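## Task

Unscrew the cap from tube 2 and lay it upside down and level in cap nest 2. Press the CYCLE key and keep that cap sitting in its nest until the green lamp lights; aspiration happens only once. Afterwards screw the same cap back onto tube 2 until it will turn no further. Check the caps on tubes 1, 3 and 4, tightening any loose one fully, and never remove those three caps. Everything must stay in its final state without the robot holding it. At the end release the gripper and move away from the work (resting on READY or its housing is acceptable), then press READY until it goes down. Do not press READY if any earlier step was not done correctly.

## Robot and tools

Robot: one five-joint arm (xArm5 style) with a two-finger parallel gripper. Joints in column order: waist (turns the whole arm about a vertical base axis, counterclockwise seen from above as the angle grows), shoulder, elbow, wrist pitch (these three bend the arm within one vertical plane through the waist axis), and wrist roll (spins the gripper about the finger direction). Because of this layout the fingers can tilt toward or away from the base but can never point sideways out of that plane.

Workspace: a decapping station holds tubes 1 to 4, numbered left to right when viewed from the arm's base. A cap tray has nests 1 to 4 in the same order plus two lamps: amber means aspiration is running, green means it has finished. A single housing carries two keys: blue CYCLE and green READY; a key must be pushed in until it switches. Occasionally a loose object gets a brief shove from outside.

Scene frame: origin on the table surface right under the arm base, +z up, +y to the left when facing along +x. Positions are in metres, orientation is a quaternion in w,x,y,z order. The base may sit slightly tilted, and the printed hand position grows less accurate the farther the arm reaches.

Tool execute_actions, argument actions: a list holding at most one item, or empty.
- Empty list: no command, just returns the current state.
- Motion item: {"rows": [...], "steps": n}. rows holds 1 to 15 rows; steps is 1 to 15 (default 15), each step lasting 1/30 s. One row is used per step and the final row repeats if steps exceed rows. Each row is one list of six plain numbers for the single arm: waist, shoulder, elbow, wrist pitch, wrist roll, then gripper opening. The first five are absolute joint target angles in radians (joint space, same values as the Joint positions line), not offsets. Stated ranges: waist -6.283 to 6.283, shoulder -2.059 to 2.094, elbow -3.927 to 0.192, wrist pitch -1.693 to 3.142, wrist roll -6.283 to 6.283. A target more than 0.010 rad beyond a range end, and beyond the joint's last reported angle, causes the whole call to be refused (nothing is sent). True ends may differ from these by up to 0.010 rad either way; targets past the true end get clipped to it. The sixth number is the absolute opening command from -1 (closed) to +1 (fully open, 0.084 m between pads).
- Wait item: {"steps": n} with n up to 300, no rows; it returns once that many steps have elapsed since the previous result.
- Optional pictures: true/false chooses whether camera images come back.

Motion limits: each joint target moves at most 3.14 rad/s, ramping up over 0.16 s, with all joints synchronised. Per step the target sent to a joint stays within 0.623 rad of its measured angle, and if the commanded pose would shift the gripper more than 70 mm from where it is, all targets are pulled back. So long moves need several calls. Between calls the arm keeps heading for the last row sent until it stalls or a step is HELD; then only a new action moves it further.

Gripper geometry: fingers point along the gripper +z and close along its y. end_effector_position is the point between the pads when closed, about 2 cm short of the fingertips; closing pushes the tips roughly 10 mm further out. To hold something, keep commanding an opening well below grip_measured; the gap sets the squeeze (about 24 N per pad max for objects up to about 6 cm). Commanding exactly grip_measured gives a light hold; fast closes can spike the force.

Result lines: state line with end_effector_position, end_effector_quat_wxyz and linear/angular velocities; Joint positions and Joint velocities (five joints in rad and rad/s, then pad gap in m and m/s); grip_measured (opening on the command scale). "joint sent to its limit" means a joint was driven to its end (possibly from an earlier action); its absence proves nothing. "joint command not followed" means the clearance checker altered or blocked targets (mounting blocks and posts count as the arm). HELD marks steps where your row was partly or wholly not sent. A torque fault (load limits: waist 45, shoulder 45, elbow 27, wrist pitch 18, wrist roll 18 N m, including carried weight) stops the arm, backs off the joint, pauses 10 s and drops the rest of the call. MOTOR HOT appears from 65 °C; at 80 °C an OVER-TEMPERATURE FAULT brakes the arm until it cools. Holding loads heats motors, even while idle.

Tool zoom_image: camera (cam_head_left, cam_head_right, cam_high, cam_low or cam_wrist) and region [x0, y0, x1, y1] in pixels of that camera's latest 896x504 image, origin top-left, at most 504 by 504. It only magnifies; nothing moves. Calibration data (intrinsics, distortion, world-to-camera transforms) is supplied and may be a few degrees or millimetres off per scene.

Tool read_manual: optional section "licences"; returns licence text only.

Tool finished_scene: scene is the number of the current scene; it ends that scene irreversibly and reports whether the goal holds, then gives the next task.

Avoid: knocking anything off the table, dropping caps, slamming or shoving hard into the station, keys or tubes, over-squeezing, and long loaded pauses that overheat motors. Move smoothly and release everything before pressing READY.

Each tool is called after "Emit:" by a JSON object that holds its "method" and its "body", one argument or row to a line.

## Session

Emit:
{"method": "execute_actions", "body": {
  "actions": []
}}

Scene clock: 0.00 s of 10000.00 s.
end_effector_position=(+0.0170, +0.2944, +0.2487) grip_measured=+1.00 end_effector_quat_wxyz=(+0.510, +0.837, -0.182, +0.082) end_effector_velocity=(+0.000, +0.000, -0.000) end_effector_angular_velocity=(+0.000, +0.001, -0.001)
Joint positions: [ 1.567  0.345 -1.364  2.098  1.96   0.084]
Joint velocities: [-0.002  0.001  0.    -0.001 -0.001 -0.   ]
Motor temperatures (°C, as the motors report them): [31 30 33 32 31]
camera_calibration (this result's frames):
cam_wrist: T_world_to_cam=[[-0.409447, -0.418224, 0.810828, -0.0398264], [-0.911627, 0.222531, -0.345566, 0.105324], [-0.0359104, -0.880663, -0.472379, 0.506828], [0, 0, 0, 1]] pos_world=[0.0979098, 0.406251, 0.308104]

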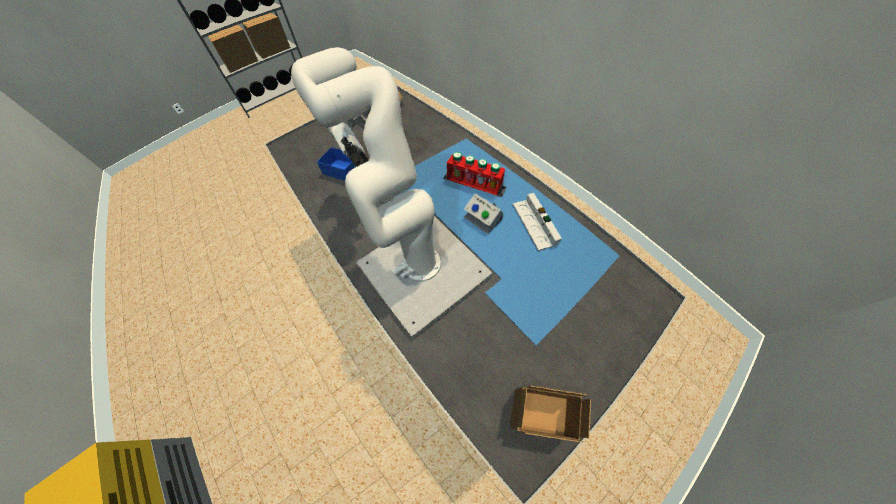

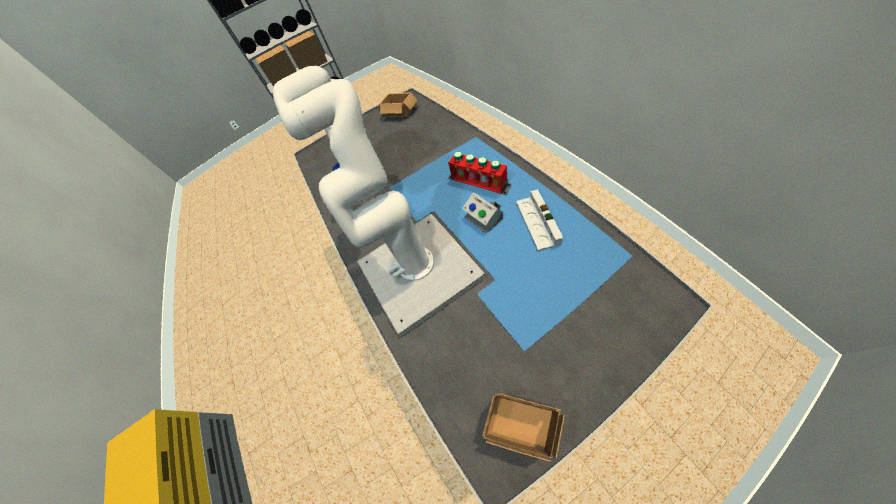

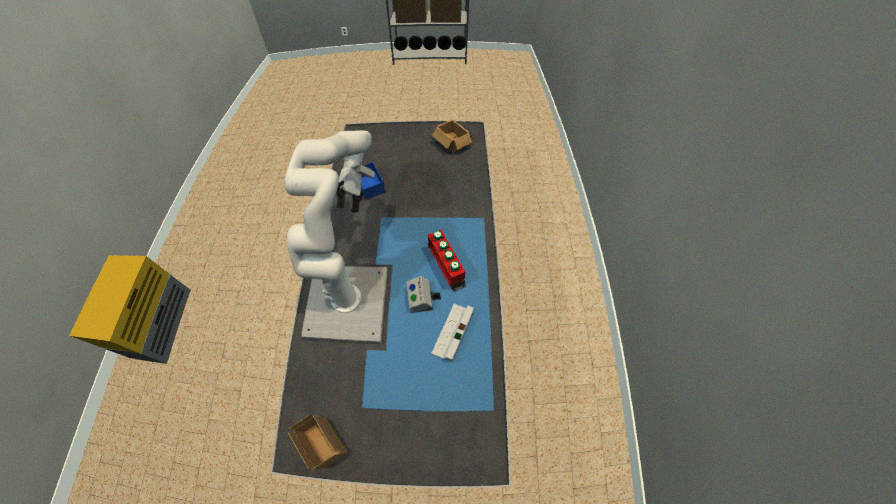

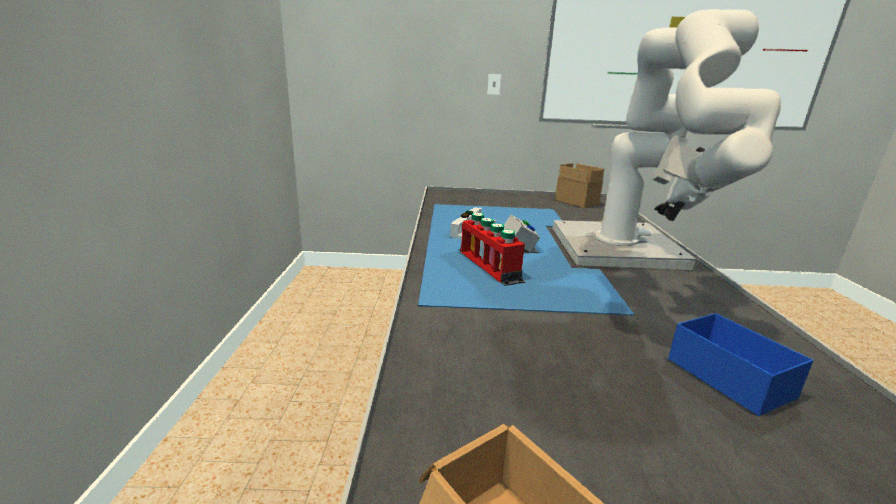

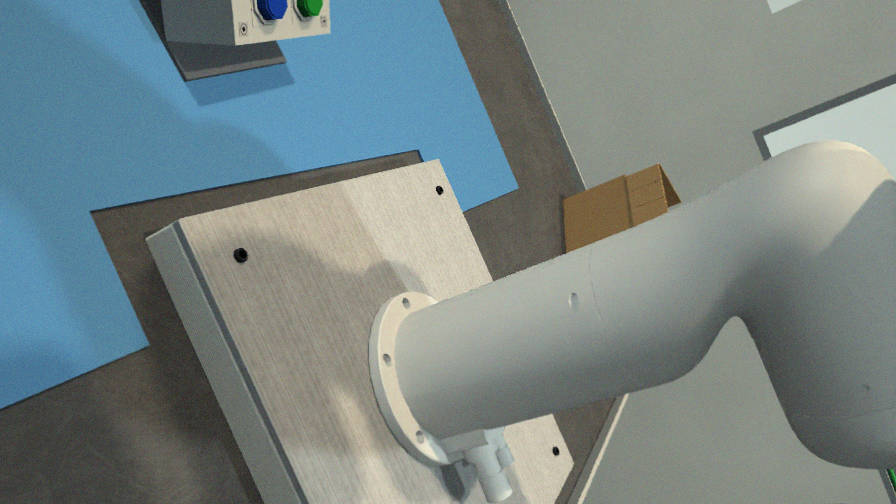

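Emit:
{"method": "execute_actions", "body": {
  "actions": [
    {"rows":[[1.1,-0.1,-1.1,1.5,1.7,0.1]],"steps":15}
  ],
  "pictures": false
}}

Emit:
{"method": "execute_actions", "body": {
  "actions": [
    {"rows":[[0.6,-0.2,-0.9,1.1,1.7,0.1]],"steps":15}
  ],
  "pictures": false
}}

Emit:
{"method": "execute_actions", "body": {
  "actions": [
    {"rows":[[0.6,-0.2,-0.9,1.1,1.7,0.1]],"steps":15}
  ]
}}

Scene clock: 5.07 s of 10000.00 s.
end_effector_position=(+0.1492, +0.3239, +0.2585) grip_measured=+0.09 end_effector_quat_wxyz=(+0.226, +0.930, -0.289, -0.033) end_effector_velocity=(+0.326, +0.017, +0.090) end_effector_angular_velocity=(+1.303, -0.383, -0.429)
Joint positions: [ 1.189 -0.015 -1.151  1.615  1.75   0.048]
Joint velocities: [-0.816 -0.777  0.454 -1.026 -0.446 -0.   ]
Motor temperatures (°C, as the motors report them): [31 30 34 32 31]
Steps of this call (steps 1 to 137: nothing new was sent; steps 138 to 152: all 15 steps of this action). Readings (joint positions):
138: [1.567 0.345 -1.364 2.097 1.960]
139: [1.565 0.343 -1.362 2.093 1.958]
141: [1.536 0.315 -1.342 2.050 1.939]
145: [1.396 0.183 -1.270 1.881 1.866]
152: the state above

Scene clock: 5.57 s of 10000.00 s.
end_effector_position=(+0.3070, +0.2602, +0.2469) grip_measured=+0.09 end_effector_quat_wxyz=(+0.055, +0.876, -0.479, -0.023) end_effector_velocity=(+0.290, -0.218, -0.014) end_effector_angular_velocity=(+0.391, -0.472, -0.846)
Joint positions: [ 0.749 -0.16  -0.961  1.225  1.707  0.048]
Joint velocities: [-0.887 -0.238  0.366 -0.745 -0.043 -0.   ]
Motor temperatures (°C, as the motors report them): [31 30 34 32 31]
Steps of this call (steps 1 to 15: all 15 steps of this action). Readings (joint positions):
1: [1.163 -0.039 -1.137 1.583 1.736]
2: [1.140 -0.059 -1.126 1.556 1.727]
4: [1.083 -0.077 -1.102 1.505 1.722]
8: [0.958 -0.104 -1.048 1.402 1.717]
15: the state above

Scene clock: 6.07 s of 10000.00 s.
end_effector_position=(+0.3527, +0.2199, +0.2458) grip_measured=+0.09 end_effector_quat_wxyz=(+0.007, +0.841, -0.540, -0.004) end_effector_velocity=(+0.002, -0.004, -0.001) end_effector_angular_velocity=(+0.001, -0.002, -0.010)
Joint positions: [ 0.602 -0.2   -0.9    1.101  1.7    0.048]
Joint velocities: [-0.011 -0.002  0.004 -0.005 -0.001  0.   ]
Motor temperatures (°C, as the motors report them): [31 30 34 32 31]
Steps of this call (steps 1 to 15: all 15 steps of this action). Readings (joint positions):
1: [0.719 -0.168 -0.949 1.200 1.706]
2: [0.690 -0.176 -0.937 1.176 1.704]
4: [0.643 -0.188 -0.918 1.138 1.702]
8: [0.609 -0.198 -0.904 1.108 1.700]
15: the state above
camera_calibration (this result's frames):
cam_wrist: T_world_to_cam=[[-0.918613, -0.39513, 0.00475957, 0.4415], [-0.395158, 0.918566, -0.00929353, 0.00913829], [-0.000699828, -0.0104179, -0.999945, 0.377839], [0, 0, 0, 1]] pos_world=[0.409443, 0.169992, 0.375802]

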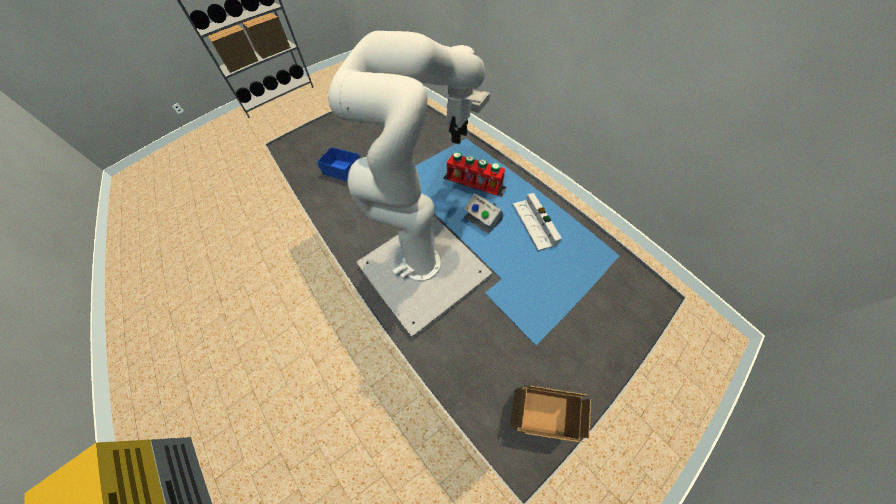

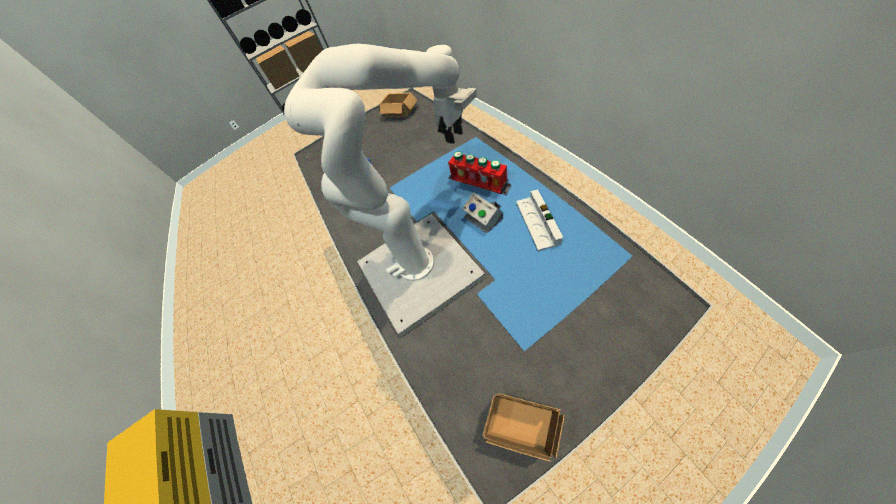

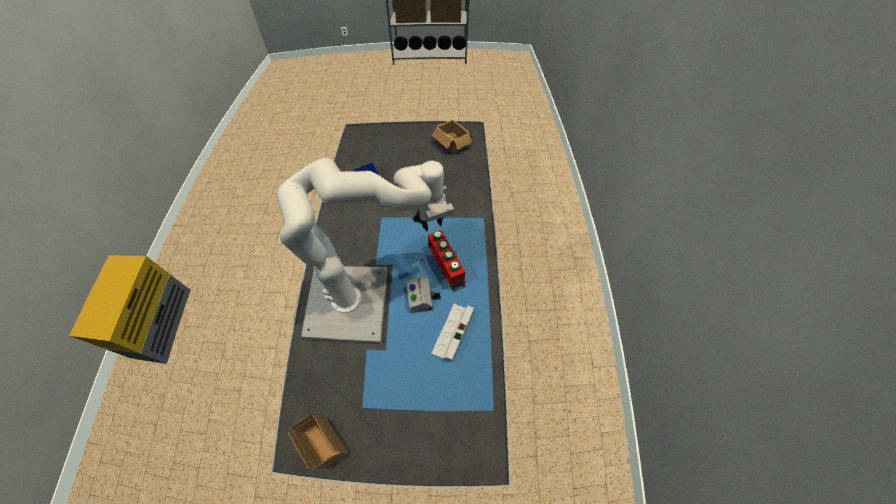

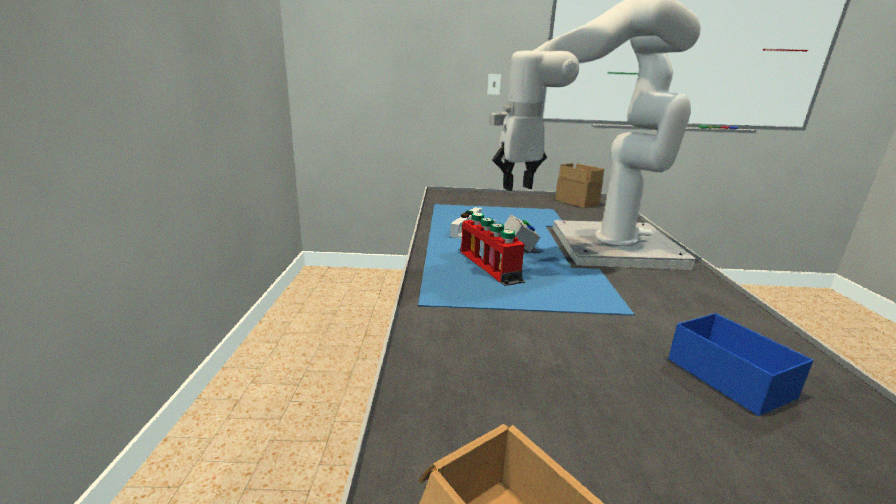

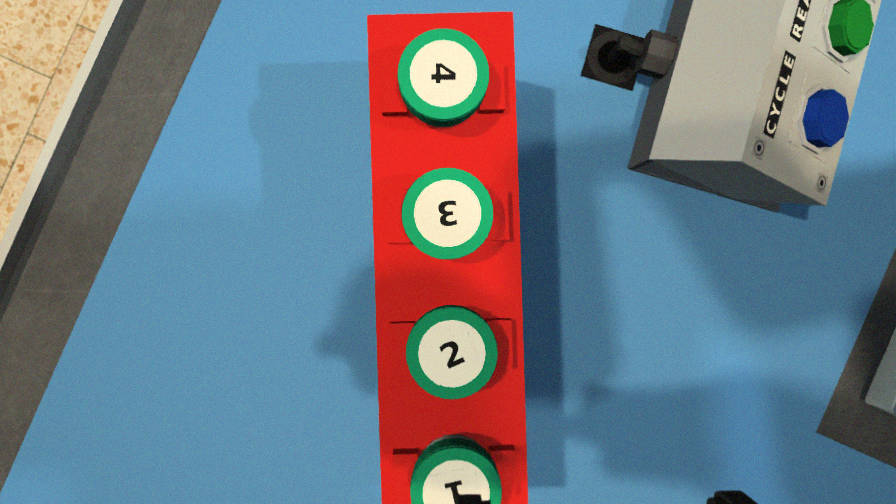

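Emit:
{"method": "execute_actions", "body": {
  "actions": [
    {"rows":[[0.5,-0.022,-0.871,0.893,2.34,0.1]],"steps":15}
  ],
  "pictures": false
}}

Emit:
{"method": "execute_actions", "body": {
  "actions": [
    {"rows":[[0.5,-0.022,-0.871,0.893,2.34,0.1],[0.5,-0.022,-0.871,0.893,2.34,0.1],[0.5,-0.022,-0.871,0.893,2.34,0.1],[0.5,0.03,-0.846,0.816,2.34,0.1]],"steps":15}
  ]
}}

Scene clock: 20.53 s of 10000.00 s.
end_effector_position=(+0.3938, +0.1950, +0.1750) grip_measured=+0.09 end_effector_quat_wxyz=(-0.009, -0.600, +0.800, +0.002) end_effector_velocity=(+0.030, -0.001, -0.009) end_effector_angular_velocity=(+0.024, -0.064, -0.339)
Joint positions: [ 0.503 -0.027 -0.871  0.901  2.315  0.048]
Joint velocities: [-0.032  0.052 -0.015 -0.105  0.307  0.   ]
Motor temperatures (°C, as the motors report them): [31 30 35 32 31]
Steps of this call (steps 1 to 15: the robot went on to your last target; steps 16 to 419: nothing new was sent; steps 420 to 434: all 15 steps of this action). Readings (joint positions):
420: [0.600 -0.200 -0.900 1.100 1.700]
421: [0.600 -0.199 -0.900 1.099 1.704]
423: [0.593 -0.189 -0.899 1.084 1.747]
427: [0.551 -0.113 -0.886 0.998 2.010]
434: the state above

Scene clock: 21.03 s of 10000.00 s.
end_effector_position=(+0.3972, +0.1952, +0.1476) grip_measured=+0.09 end_effector_quat_wxyz=(-0.008, -0.589, +0.808, +0.001) end_effector_velocity=(+0.006, +0.003, +0.000) end_effector_angular_velocity=(+0.010, -0.020, -0.001)
Joint positions: [ 0.5    0.028 -0.847  0.818  2.34   0.048]
Joint velocities: [-0.     0.007 -0.003 -0.027  0.001 -0.   ]
Motor temperatures (°C, as the motors report them): [31 30 35 32 31]
Steps of this call (steps 1 to 15: all 15 steps of this action). Readings (joint positions):
1: [0.502 -0.026 -0.871 0.898 2.323]
2: [0.502 -0.025 -0.872 0.896 2.329]
4: [0.501 -0.024 -0.872 0.894 2.335]
8: [0.501 0.006 -0.858 0.849 2.339]
15: the state above
camera_calibration (this result's frames):
cam_wrist: T_world_to_cam=[[-0.944396, 0.328809, -0.000686611, 0.342794], [0.32876, 0.944214, -0.0193984, -0.242587], [-0.00573005, -0.0185455, -0.999812, 0.283004], [0, 0, 0, 1]] pos_world=[0.405108, 0.121589, 0.27848]

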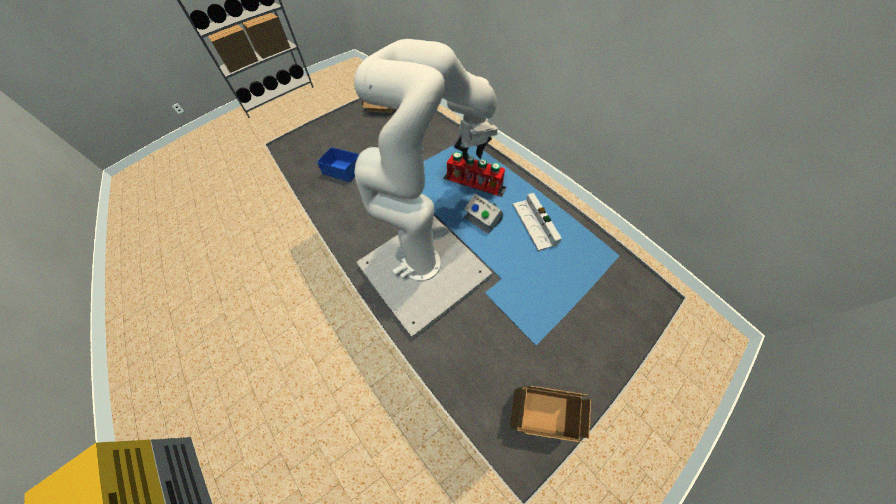

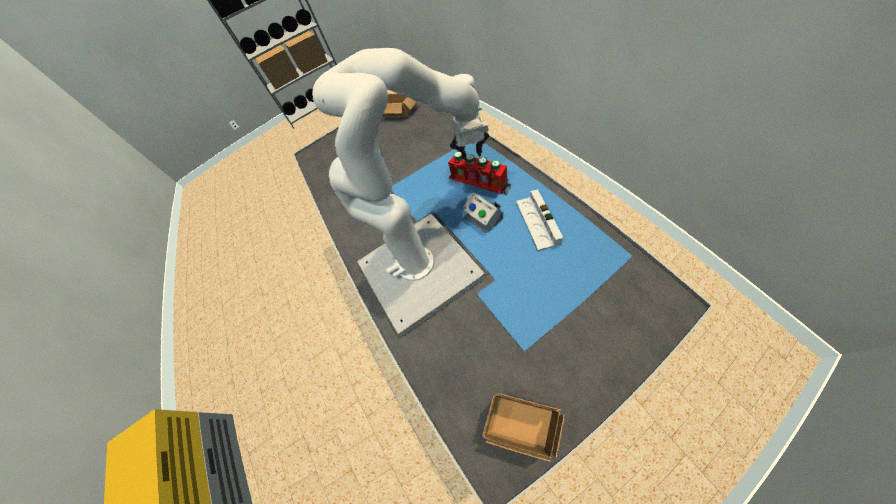

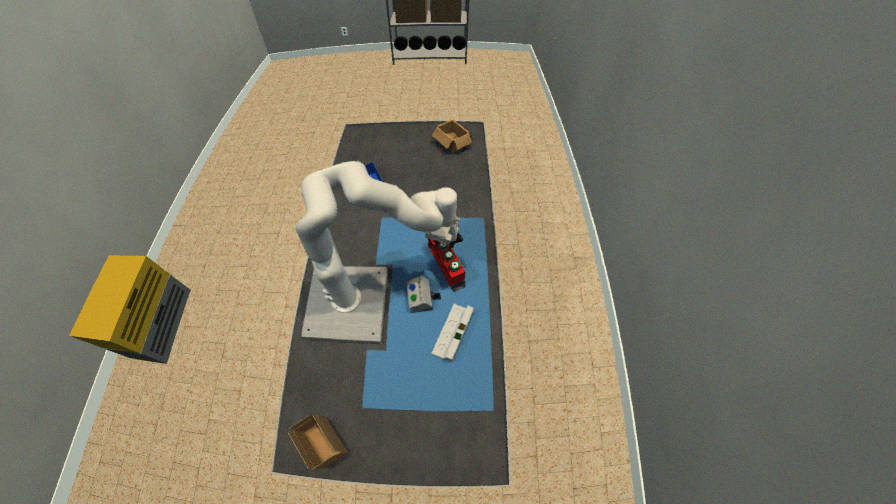

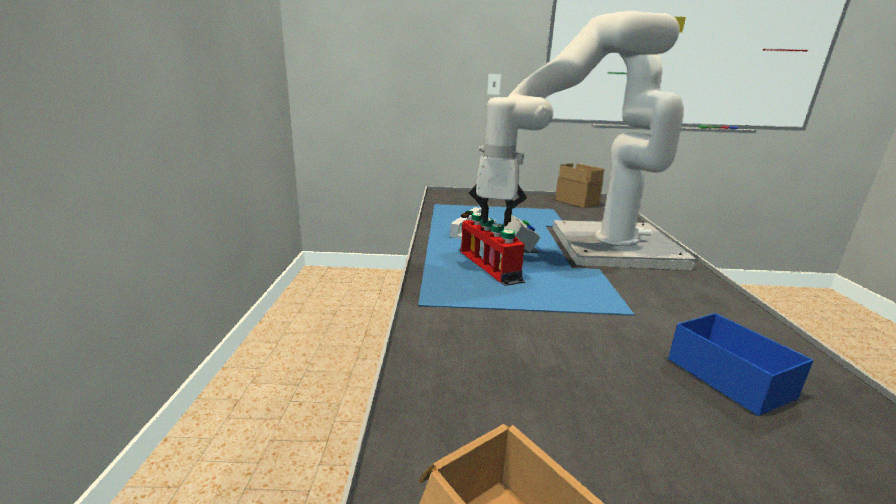

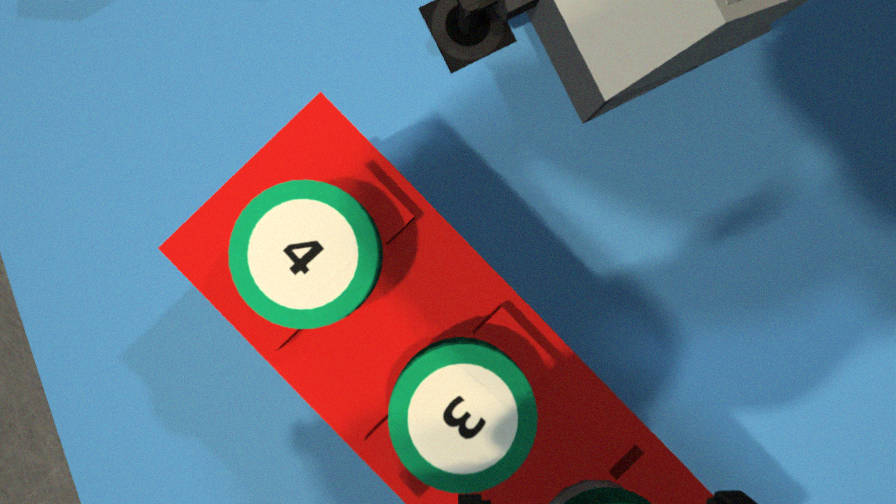

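Emit:
{"method": "execute_actions", "body": {
  "actions": [
    {"rows":[[0.5,0.072,-0.825,0.753,2.34,0.1],[0.5,0.072,-0.825,0.753,2.34,0.1],[0.5,0.072,-0.825,0.753,2.34,0.1],[0.5,0.072,-0.825,0.753,2.34,0.1],[0.5,0.072,-0.825,0.753,2.34,0.1],[0.5,0.072,-0.825,0.753,2.34,0.1],[0.5,0.072,-0.825,0.753,2.34,0.1],[0.5,0.072,-0.825,0.753,2.34,0.1],[0.5,0.072,-0.825,0.753,2.34,-0.1],[0.5,0.072,-0.825,0.753,2.34,-0.2],[0.5,0.072,-0.825,0.753,2.34,-0.3],[0.5,0.072,-0.825,0.753,2.34,-0.6]],"steps":15}
  ],
  "pictures": false
}}

Emit:
{"method": "execute_actions", "body": {
  "actions": [
    {"rows":[[0.5,0.07,-0.826,0.756,0.84,-0.6]],"steps":15}
  ],
  "pictures": false
}}

Emit:
{"method": "execute_actions", "body": {
  "actions": [
    {"rows":[[0.5,0.07,-0.826,0.756,0.84,-0.6],[0.5,0.07,-0.826,0.756,0.84,-0.6],[0.5,0.07,-0.826,0.756,0.84,-0.6],[0.5,0.07,-0.826,0.756,0.84,-0.6],[0.5,0.07,-0.826,0.756,0.84,-0.6],[0.5,0.07,-0.826,0.756,0.84,-0.6],[0.5,0.07,-0.826,0.756,0.84,-0.6],[0.5,0.07,-0.826,0.756,0.84,0.1],[0.5,0.07,-0.826,0.756,0.84,0.1],[0.5,0.07,-0.826,0.756,0.84,0.1],[0.5,0.07,-0.826,0.756,0.84,0.1],[0.5,0.07,-0.826,0.756,2.34,0.1]],"steps":15}
  ],
  "pictures": false
}}

Emit:
{"method": "execute_actions", "body": {
  "actions": [
    {"rows":[[0.5,0.07,-0.826,0.756,2.34,0.1]],"steps":15}
  ],
  "pictures": false
}}

Emit:
{"method": "execute_actions", "body": {
  "actions": [
    {"rows":[[0.5,0.07,-0.826,0.756,2.34,0.1],[0.5,0.07,-0.826,0.756,2.34,0.1],[0.5,0.07,-0.826,0.756,2.34,0.1],[0.5,0.07,-0.826,0.756,2.34,-0.1],[0.5,0.07,-0.826,0.756,2.34,-0.2],[0.5,0.07,-0.826,0.756,2.34,-0.3],[0.5,0.07,-0.826,0.756,2.34,-0.6],[0.5,0.07,-0.826,0.756,2.34,-0.6],[0.5,0.068,-0.827,0.759,0.84,-0.6]],"steps":15}
  ],
  "pictures": false
}}

Emit:
{"method": "execute_actions", "body": {
  "actions": [
    {"rows":[[0.5,0.067,-0.827,0.76,0.84,-0.6]],"steps":15}
  ],
  "pictures": false
}}

Emit:
{"method": "execute_actions", "body": {
  "actions": [
    {"rows":[[0.5,0.067,-0.827,0.76,0.84,0.1],[0.5,0.067,-0.827,0.76,0.84,0.1],[0.5,0.067,-0.827,0.76,0.84,0.1],[0.5,0.067,-0.827,0.76,0.84,0.1],[0.5,0.067,-0.827,0.76,2.34,0.1]],"steps":15}
  ]
}}

Scene clock: 32.67 s of 10000.00 s.
end_effector_position=(+0.3949, +0.1965, +0.1265) grip_measured=-0.11 end_effector_quat_wxyz=(-0.009, -0.590, +0.807, +0.002) end_effector_velocity=(+0.005, -0.002, -0.001) end_effector_angular_velocity=(+0.004, -0.009, -0.008)
Joint positions: [ 0.505  0.068 -0.824  0.759  2.34   0.039]
Joint velocities: [-0.009  0.005 -0.001 -0.015 -0.001  0.007]
Motor temperatures (°C, as the motors report them): [31 30 36 32 31]
Steps of this call (steps 1 to 15: the robot went on to your last target; steps 16 to 334: nothing new was sent; steps 335 to 349: all 15 steps of this action). Readings (joint positions):
335: [0.500 0.030 -0.846 0.816 2.340]
336: [0.500 0.031 -0.845 0.813 2.340]
338: [0.500 0.045 -0.840 0.790 2.340]
342: [0.502 0.067 -0.829 0.759 2.340]
349: the state above

Scene clock: 33.17 s of 10000.00 s.
end_effector_position=(+0.4001, +0.1929, +0.1276) grip_measured=-0.25 end_effector_quat_wxyz=(+0.004, +0.891, -0.455, -0.003) end_effector_velocity=(+0.012, +0.010, +0.005) end_effector_angular_velocity=(+0.042, -0.029, +2.616)
Joint positions: [ 0.493  0.069 -0.828  0.753  1.393  0.033]
Joint velocities: [ 0.008  0.007 -0.014 -0.037 -2.608 -0.013]
Motor temperatures (°C, as the motors report them): [31 30 36 32 31]
Steps of this call (steps 1 to 15: all 15 steps of this action). Readings (joint positions):
1: [0.505 0.068 -0.824 0.759 2.340]
2: [0.504 0.068 -0.825 0.758 2.336]
4: [0.504 0.069 -0.825 0.756 2.293]
8: [0.502 0.070 -0.826 0.755 2.016]
15: the state above

Scene clock: 33.67 s of 10000.00 s.
end_effector_position=(+0.3956, +0.1944, +0.1260) grip_measured=+0.09 end_effector_quat_wxyz=(+0.006, +0.977, -0.213, -0.007) end_effector_velocity=(-0.006, +0.002, -0.002) end_effector_angular_velocity=(-0.023, +0.005, -0.978)
Joint positions: [ 0.5    0.068 -0.824  0.759  0.885  0.048]
Joint velocities: [ 0.011 -0.     0.003  0.012  0.989  0.006]
Motor temperatures (°C, as the motors report them): [31 30 35 32 31]
Steps of this call (steps 1 to 15: all 15 steps of this action). Readings (joint positions):
1: [0.493 0.070 -0.829 0.751 1.306]
2: [0.494 0.071 -0.830 0.749 1.219]
4: [0.496 0.073 -0.832 0.746 1.062]
8: [0.501 0.073 -0.832 0.746 0.887]
15: the state above

Scene clock: 34.17 s of 10000.00 s.
end_effector_position=(+0.3958, +0.1932, +0.1249) grip_measured=+0.09 end_effector_quat_wxyz=(+0.010, +0.676, -0.736, -0.003) end_effector_velocity=(+0.006, +0.003, +0.011) end_effector_angular_velocity=(-0.030, -0.040, -2.129)
Joint positions: [ 0.497  0.071 -0.824  0.758  2.11   0.048]
Joint velocities: [ 0.001 -0.018 -0.011  0.007  2.131 -0.   ]
Motor temperatures (°C, as the motors report them): [31 30 35 32 31]
Steps of this call (steps 1 to 15: all 15 steps of this action). Readings (joint positions):
1: [0.500 0.068 -0.824 0.759 0.928]
2: [0.500 0.068 -0.824 0.759 0.989]
4: [0.500 0.069 -0.825 0.758 1.153]
8: [0.500 0.071 -0.824 0.756 1.514]
15: the state above

Scene clock: 34.67 s of 10000.00 s.
end_effector_position=(+0.3961, +0.1966, +0.1266) grip_measured=-0.11 end_effector_quat_wxyz=(+0.007, +0.677, -0.736, -0.002) end_effector_velocity=(+0.013, -0.005, +0.002) end_effector_angular_velocity=(+0.044, -0.004, +2.441)
Joint positions: [ 0.504  0.069 -0.826  0.757  2.114  0.039]
Joint velocities: [-0.022  0.011 -0.013 -0.02  -2.463  0.001]
Motor temperatures (°C, as the motors report them): [31 30 35 32 31]
Steps of this call (steps 1 to 15: all 15 steps of this action). Readings (joint positions):
1: [0.498 0.071 -0.824 0.758 2.175]
2: [0.498 0.071 -0.824 0.758 2.228]
4: [0.500 0.071 -0.826 0.755 2.291]
8: [0.504 0.067 -0.824 0.762 2.330]
15: the state above

Scene clock: 35.17 s of 10000.00 s.
end_effector_position=(+0.4007, +0.1974, +0.1291) grip_measured=-0.25 end_effector_quat_wxyz=(+0.001, +0.974, -0.226, -0.001) end_effector_velocity=(-0.005, +0.012, +0.010) end_effector_angular_velocity=(+0.009, -0.009, +0.959)
Joint positions: [ 0.501  0.07  -0.833  0.75   0.915  0.033]
Joint velocities: [ 0.029 -0.026  0.003  0.011 -0.93  -0.001]
Motor temperatures (°C, as the motors report them): [31 30 35 32 31]
Steps of this call (steps 1 to 15: all 15 steps of this action). Readings (joint positions):
1: [0.503 0.069 -0.827 0.757 2.027]
2: [0.502 0.069 -0.827 0.757 1.936]
4: [0.497 0.068 -0.827 0.757 1.755]
8: [0.494 0.068 -0.829 0.756 1.403]
15: the state above

Scene clock: 35.67 s of 10000.00 s.
end_effector_position=(+0.3957, +0.1941, +0.1268) grip_measured=+0.09 end_effector_quat_wxyz=(+0.008, +0.885, -0.466, -0.006) end_effector_velocity=(+0.003, +0.001, -0.002) end_effector_angular_velocity=(-0.045, -0.027, -2.665)
Joint positions: [ 0.499  0.067 -0.825  0.762  1.425  0.048]
Joint velocities: [-0.001  0.01  -0.004 -0.011  2.664 -0.   ]
Motor temperatures (°C, as the motors report them): [31 30 35 32 31]
Steps of this call (steps 1 to 15: all 15 steps of this action). Readings (joint positions):
1: [0.502 0.069 -0.833 0.751 0.889]
2: [0.502 0.069 -0.832 0.751 0.873]
4: [0.502 0.067 -0.825 0.758 0.854]
8: [0.500 0.066 -0.824 0.763 0.885]
15: the state above
camera_calibration (this result's frames):
cam_wrist: T_world_to_cam=[[-0.837005, -0.54714, 0.00776963, 0.468226], [-0.547186, 0.836989, -0.00603385, 0.124243], [-0.00320174, -0.00930179, -0.999952, 0.259343], [0, 0, 0, 1]] pos_world=[0.460722, 0.154608, 0.256442]

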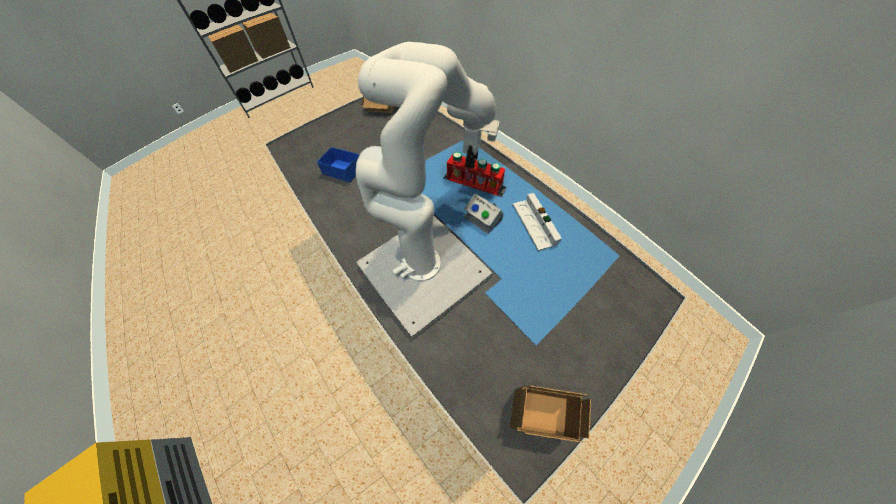

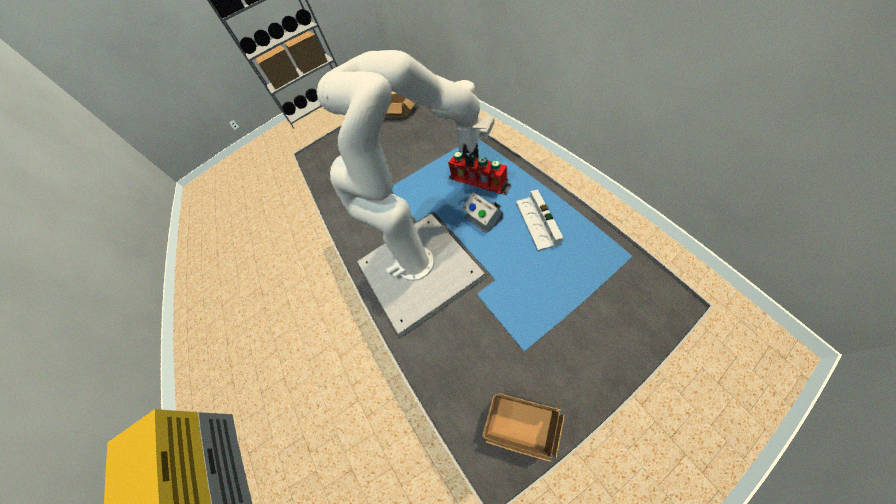

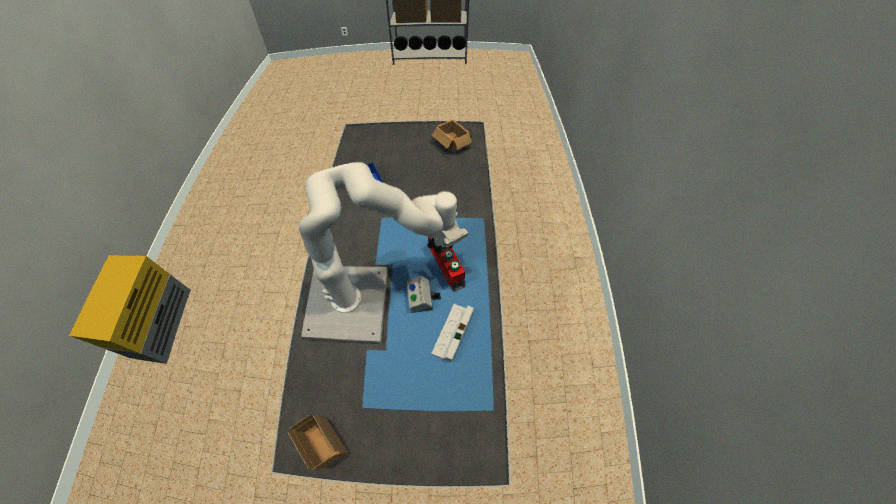

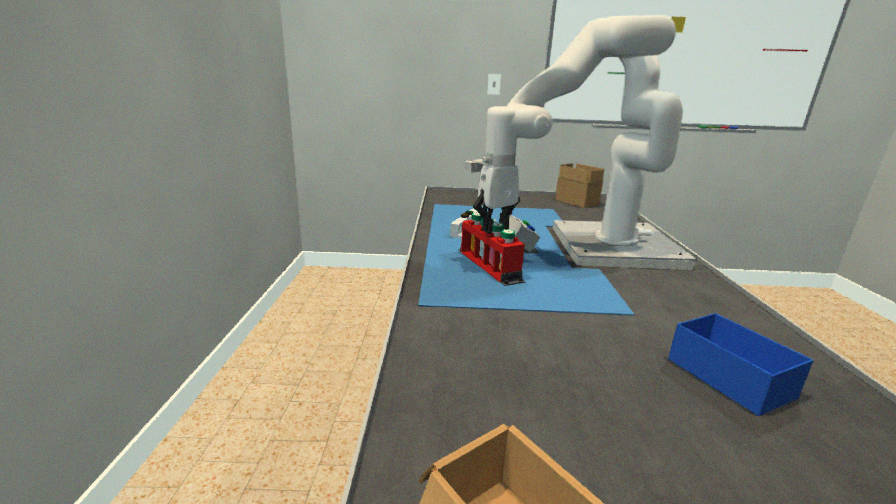

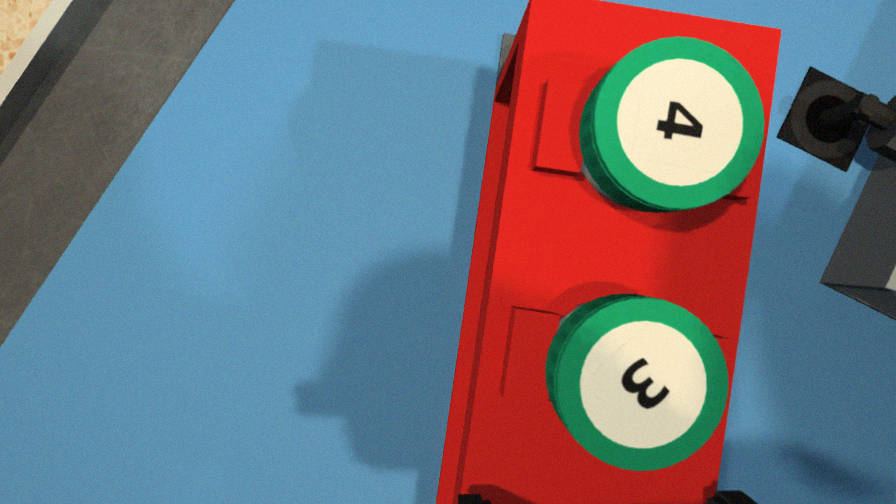

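Emit:
{"method": "execute_actions", "body": {
  "actions": [
    {"rows":[[0.502,0.081,-0.846,0.765,2.34,0.1],[0.502,0.081,-0.846,0.765,2.34,0.1],[0.502,0.081,-0.846,0.765,2.34,0.1],[0.502,0.081,-0.846,0.765,2.34,-0.1],[0.502,0.081,-0.846,0.765,2.34,-0.2],[0.502,0.081,-0.846,0.765,2.34,-0.3],[0.502,0.081,-0.846,0.765,2.34,-0.6],[0.502,0.081,-0.846,0.765,2.34,-0.6],[0.502,0.081,-0.846,0.765,0.84,-0.6]],"steps":15}
  ],
  "pictures": false
}}

Emit:
{"method": "execute_actions", "body": {
  "actions": [
    {"rows":[[0.502,0.078,-0.847,0.769,0.84,-0.6]],"steps":15}
  ],
  "pictures": false
}}

Emit:
{"method": "execute_actions", "body": {
  "actions": [
    {"rows":[[0.502,0.078,-0.847,0.769,0.84,0.1],[0.502,0.078,-0.847,0.769,0.84,0.1],[0.502,0.078,-0.847,0.769,0.84,0.1],[0.502,0.078,-0.847,0.769,0.84,0.1],[0.502,0.078,-0.847,0.769,2.34,0.1]],"steps":15}
  ],
  "pictures": false
}}

Emit:
{"method": "execute_actions", "body": {
  "actions": [
    {"rows":[[0.502,0.078,-0.847,0.769,2.34,0.1],[0.502,0.078,-0.847,0.769,2.34,0.1],[0.502,0.078,-0.847,0.769,2.34,0.1],[0.502,0.078,-0.847,0.769,2.34,0.1],[0.502,0.078,-0.847,0.769,2.34,0.1],[0.502,0.078,-0.847,0.769,2.34,0.1],[0.502,0.078,-0.847,0.769,2.34,0.1],[0.502,0.078,-0.847,0.769,2.34,0.1],[0.502,0.078,-0.847,0.769,2.34,-0.1],[0.502,0.078,-0.847,0.769,2.34,-0.2],[0.502,0.078,-0.847,0.769,2.34,-0.3],[0.502,0.078,-0.847,0.769,2.34,-0.6]],"steps":15}
  ],
  "pictures": false
}}

Emit:
{"method": "execute_actions", "body": {
  "actions": [
    {"rows":[[0.502,0.076,-0.848,0.772,0.84,-0.6]],"steps":15}
  ],
  "pictures": false
}}

Emit:
{"method": "execute_actions", "body": {
  "actions": [
    {"rows":[[0.502,0.075,-0.849,0.774,0.84,-0.6],[0.502,0.075,-0.849,0.774,0.84,-0.6],[0.502,0.075,-0.849,0.774,0.84,-0.6],[0.502,0.075,-0.849,0.774,0.84,-0.6],[0.502,0.075,-0.849,0.774,0.84,-0.6],[0.502,0.075,-0.849,0.774,0.84,-0.6],[0.502,0.075,-0.849,0.774,0.84,-0.6],[0.502,0.075,-0.849,0.774,0.84,0.1],[0.502,0.075,-0.849,0.774,0.84,0.1],[0.502,0.075,-0.849,0.774,0.84,0.1],[0.502,0.075,-0.849,0.774,0.84,0.1],[0.502,0.075,-0.849,0.774,2.34,0.1]],"steps":15}
  ],
  "pictures": false
}}

Scene clock: 45.47 s of 10000.00 s.
end_effector_position=(+0.3982, +0.1978, +0.1266) grip_measured=-0.05 end_effector_quat_wxyz=(+0.011, +0.681, -0.732, -0.003) end_effector_velocity=(+0.009, +0.004, +0.003) end_effector_angular_velocity=(+0.062, +0.002, +2.507)
Joint positions: [ 0.504  0.081 -0.843  0.768  2.104  0.042]
Joint velocities: [-0.002  0.007 -0.014 -0.019 -2.51  -0.007]
Motor temperatures (°C, as the motors report them): [31 30 35 33 31]
Steps of this call (steps 1 to 45: the robot went on to your last target; steps 46 to 279: nothing new was sent; steps 280 to 294: all 15 steps of this action). Readings (joint positions):
280: [0.500 0.067 -0.827 0.760 2.340]
281: [0.500 0.068 -0.829 0.761 2.340]
283: [0.500 0.073 -0.834 0.765 2.340]
287: [0.503 0.077 -0.838 0.774 2.341]
294: the state above

Scene clock: 45.97 s of 10000.00 s.
end_effector_position=(+0.4029, +0.1981, +0.1293) grip_measured=-0.25 end_effector_quat_wxyz=(+0.003, +0.974, -0.225, -0.004) end_effector_velocity=(-0.003, +0.008, +0.003) end_effector_angular_velocity=(+0.010, +0.002, +0.898)
Joint positions: [ 0.5    0.081 -0.849  0.763  0.911  0.033]
Joint velocities: [ 0.02  -0.005 -0.003  0.006 -0.879  0.   ]
Motor temperatures (°C, as the motors report them): [31 30 35 33 31]
Steps of this call (steps 1 to 15: all 15 steps of this action). Readings (joint positions):
1: [0.504 0.081 -0.843 0.768 2.016]
2: [0.503 0.081 -0.843 0.768 1.926]
4: [0.500 0.081 -0.844 0.768 1.745]
8: [0.496 0.081 -0.846 0.766 1.393]
15: the state above

Scene clock: 46.47 s of 10000.00 s.
end_effector_position=(+0.4015, +0.1972, +0.1297) grip_measured=+0.09 end_effector_quat_wxyz=(+0.006, +0.885, -0.466, -0.004) end_effector_velocity=(-0.006, +0.003, -0.003) end_effector_angular_velocity=(-0.040, -0.007, -2.651)
Joint positions: [ 0.5    0.078 -0.848  0.769  1.425  0.048]
Joint velocities: [0.012 0.001 0.006 0.004 2.664 0.   ]
Motor temperatures (°C, as the motors report them): [31 30 35 33 31]
Steps of this call (steps 1 to 15: all 15 steps of this action). Readings (joint positions):
1: [0.501 0.081 -0.849 0.763 0.887]
2: [0.501 0.081 -0.849 0.764 0.871]
4: [0.505 0.079 -0.848 0.767 0.854]
8: [0.505 0.078 -0.846 0.770 0.886]
15: the state above

Scene clock: 46.97 s of 10000.00 s.
end_effector_position=(+0.3958, +0.1967, +0.1273) grip_measured=-0.12 end_effector_quat_wxyz=(-0.015, -0.596, +0.803, +0.003) end_effector_velocity=(-0.001, -0.001, +0.000) end_effector_angular_velocity=(-0.012, +0.012, -0.174)
Joint positions: [ 0.505  0.076 -0.841  0.78   2.325  0.039]
Joint velocities: [-0.002  0.005 -0.012  0.022  0.172 -0.003]
Motor temperatures (°C, as the motors report them): [31 30 35 33 31]
Steps of this call (steps 1 to 15: all 15 steps of this action). Readings (joint positions):
1: [0.500 0.078 -0.847 0.769 1.514]
2: [0.501 0.078 -0.847 0.769 1.602]
4: [0.501 0.078 -0.847 0.769 1.777]
8: [0.502 0.078 -0.846 0.770 2.110]
15: the state above

Scene clock: 47.47 s of 10000.00 s.
end_effector_position=(+0.4002, +0.1958, +0.1298) grip_measured=-0.25 end_effector_quat_wxyz=(+0.009, +0.890, -0.456, -0.007) end_effector_velocity=(+0.016, +0.005, +0.004) end_effector_angular_velocity=(+0.072, -0.020, +2.603)
Joint positions: [ 0.498  0.076 -0.848  0.777  1.403  0.033]
Joint velocities: [-0.006  0.01  -0.015 -0.044 -2.61  -0.005]
Motor temperatures (°C, as the motors report them): [31 30 35 33 31]
Steps of this call (steps 1 to 15: all 15 steps of this action). Readings (joint positions):
1: [0.504 0.076 -0.842 0.780 2.329]
2: [0.504 0.077 -0.842 0.781 2.330]
4: [0.505 0.078 -0.843 0.781 2.294]
8: [0.505 0.079 -0.847 0.776 2.027]
15: the state above

Scene clock: 47.97 s of 10000.00 s.
end_effector_position=(+0.4030, +0.2012, +0.1341) grip_measured=+0.07 end_effector_quat_wxyz=(+0.002, +0.978, -0.210, -0.002) end_effector_velocity=(-0.008, -0.019, -0.006) end_effector_angular_velocity=(-0.025, +0.036, -1.032)
Joint positions: [ 0.506  0.073 -0.854  0.771  0.886  0.047]
Joint velocities: [-0.031 -0.009  0.02   0.031  1.002  0.011]
Motor temperatures (°C, as the motors report them): [31 30 35 33 31]
Steps of this call (steps 1 to 15: all 15 steps of this action). Readings (joint positions):
1: [0.499 0.077 -0.849 0.775 1.315]
2: [0.499 0.078 -0.849 0.773 1.229]
4: [0.500 0.079 -0.850 0.770 1.070]
8: [0.501 0.077 -0.852 0.769 0.889]
15: the state above


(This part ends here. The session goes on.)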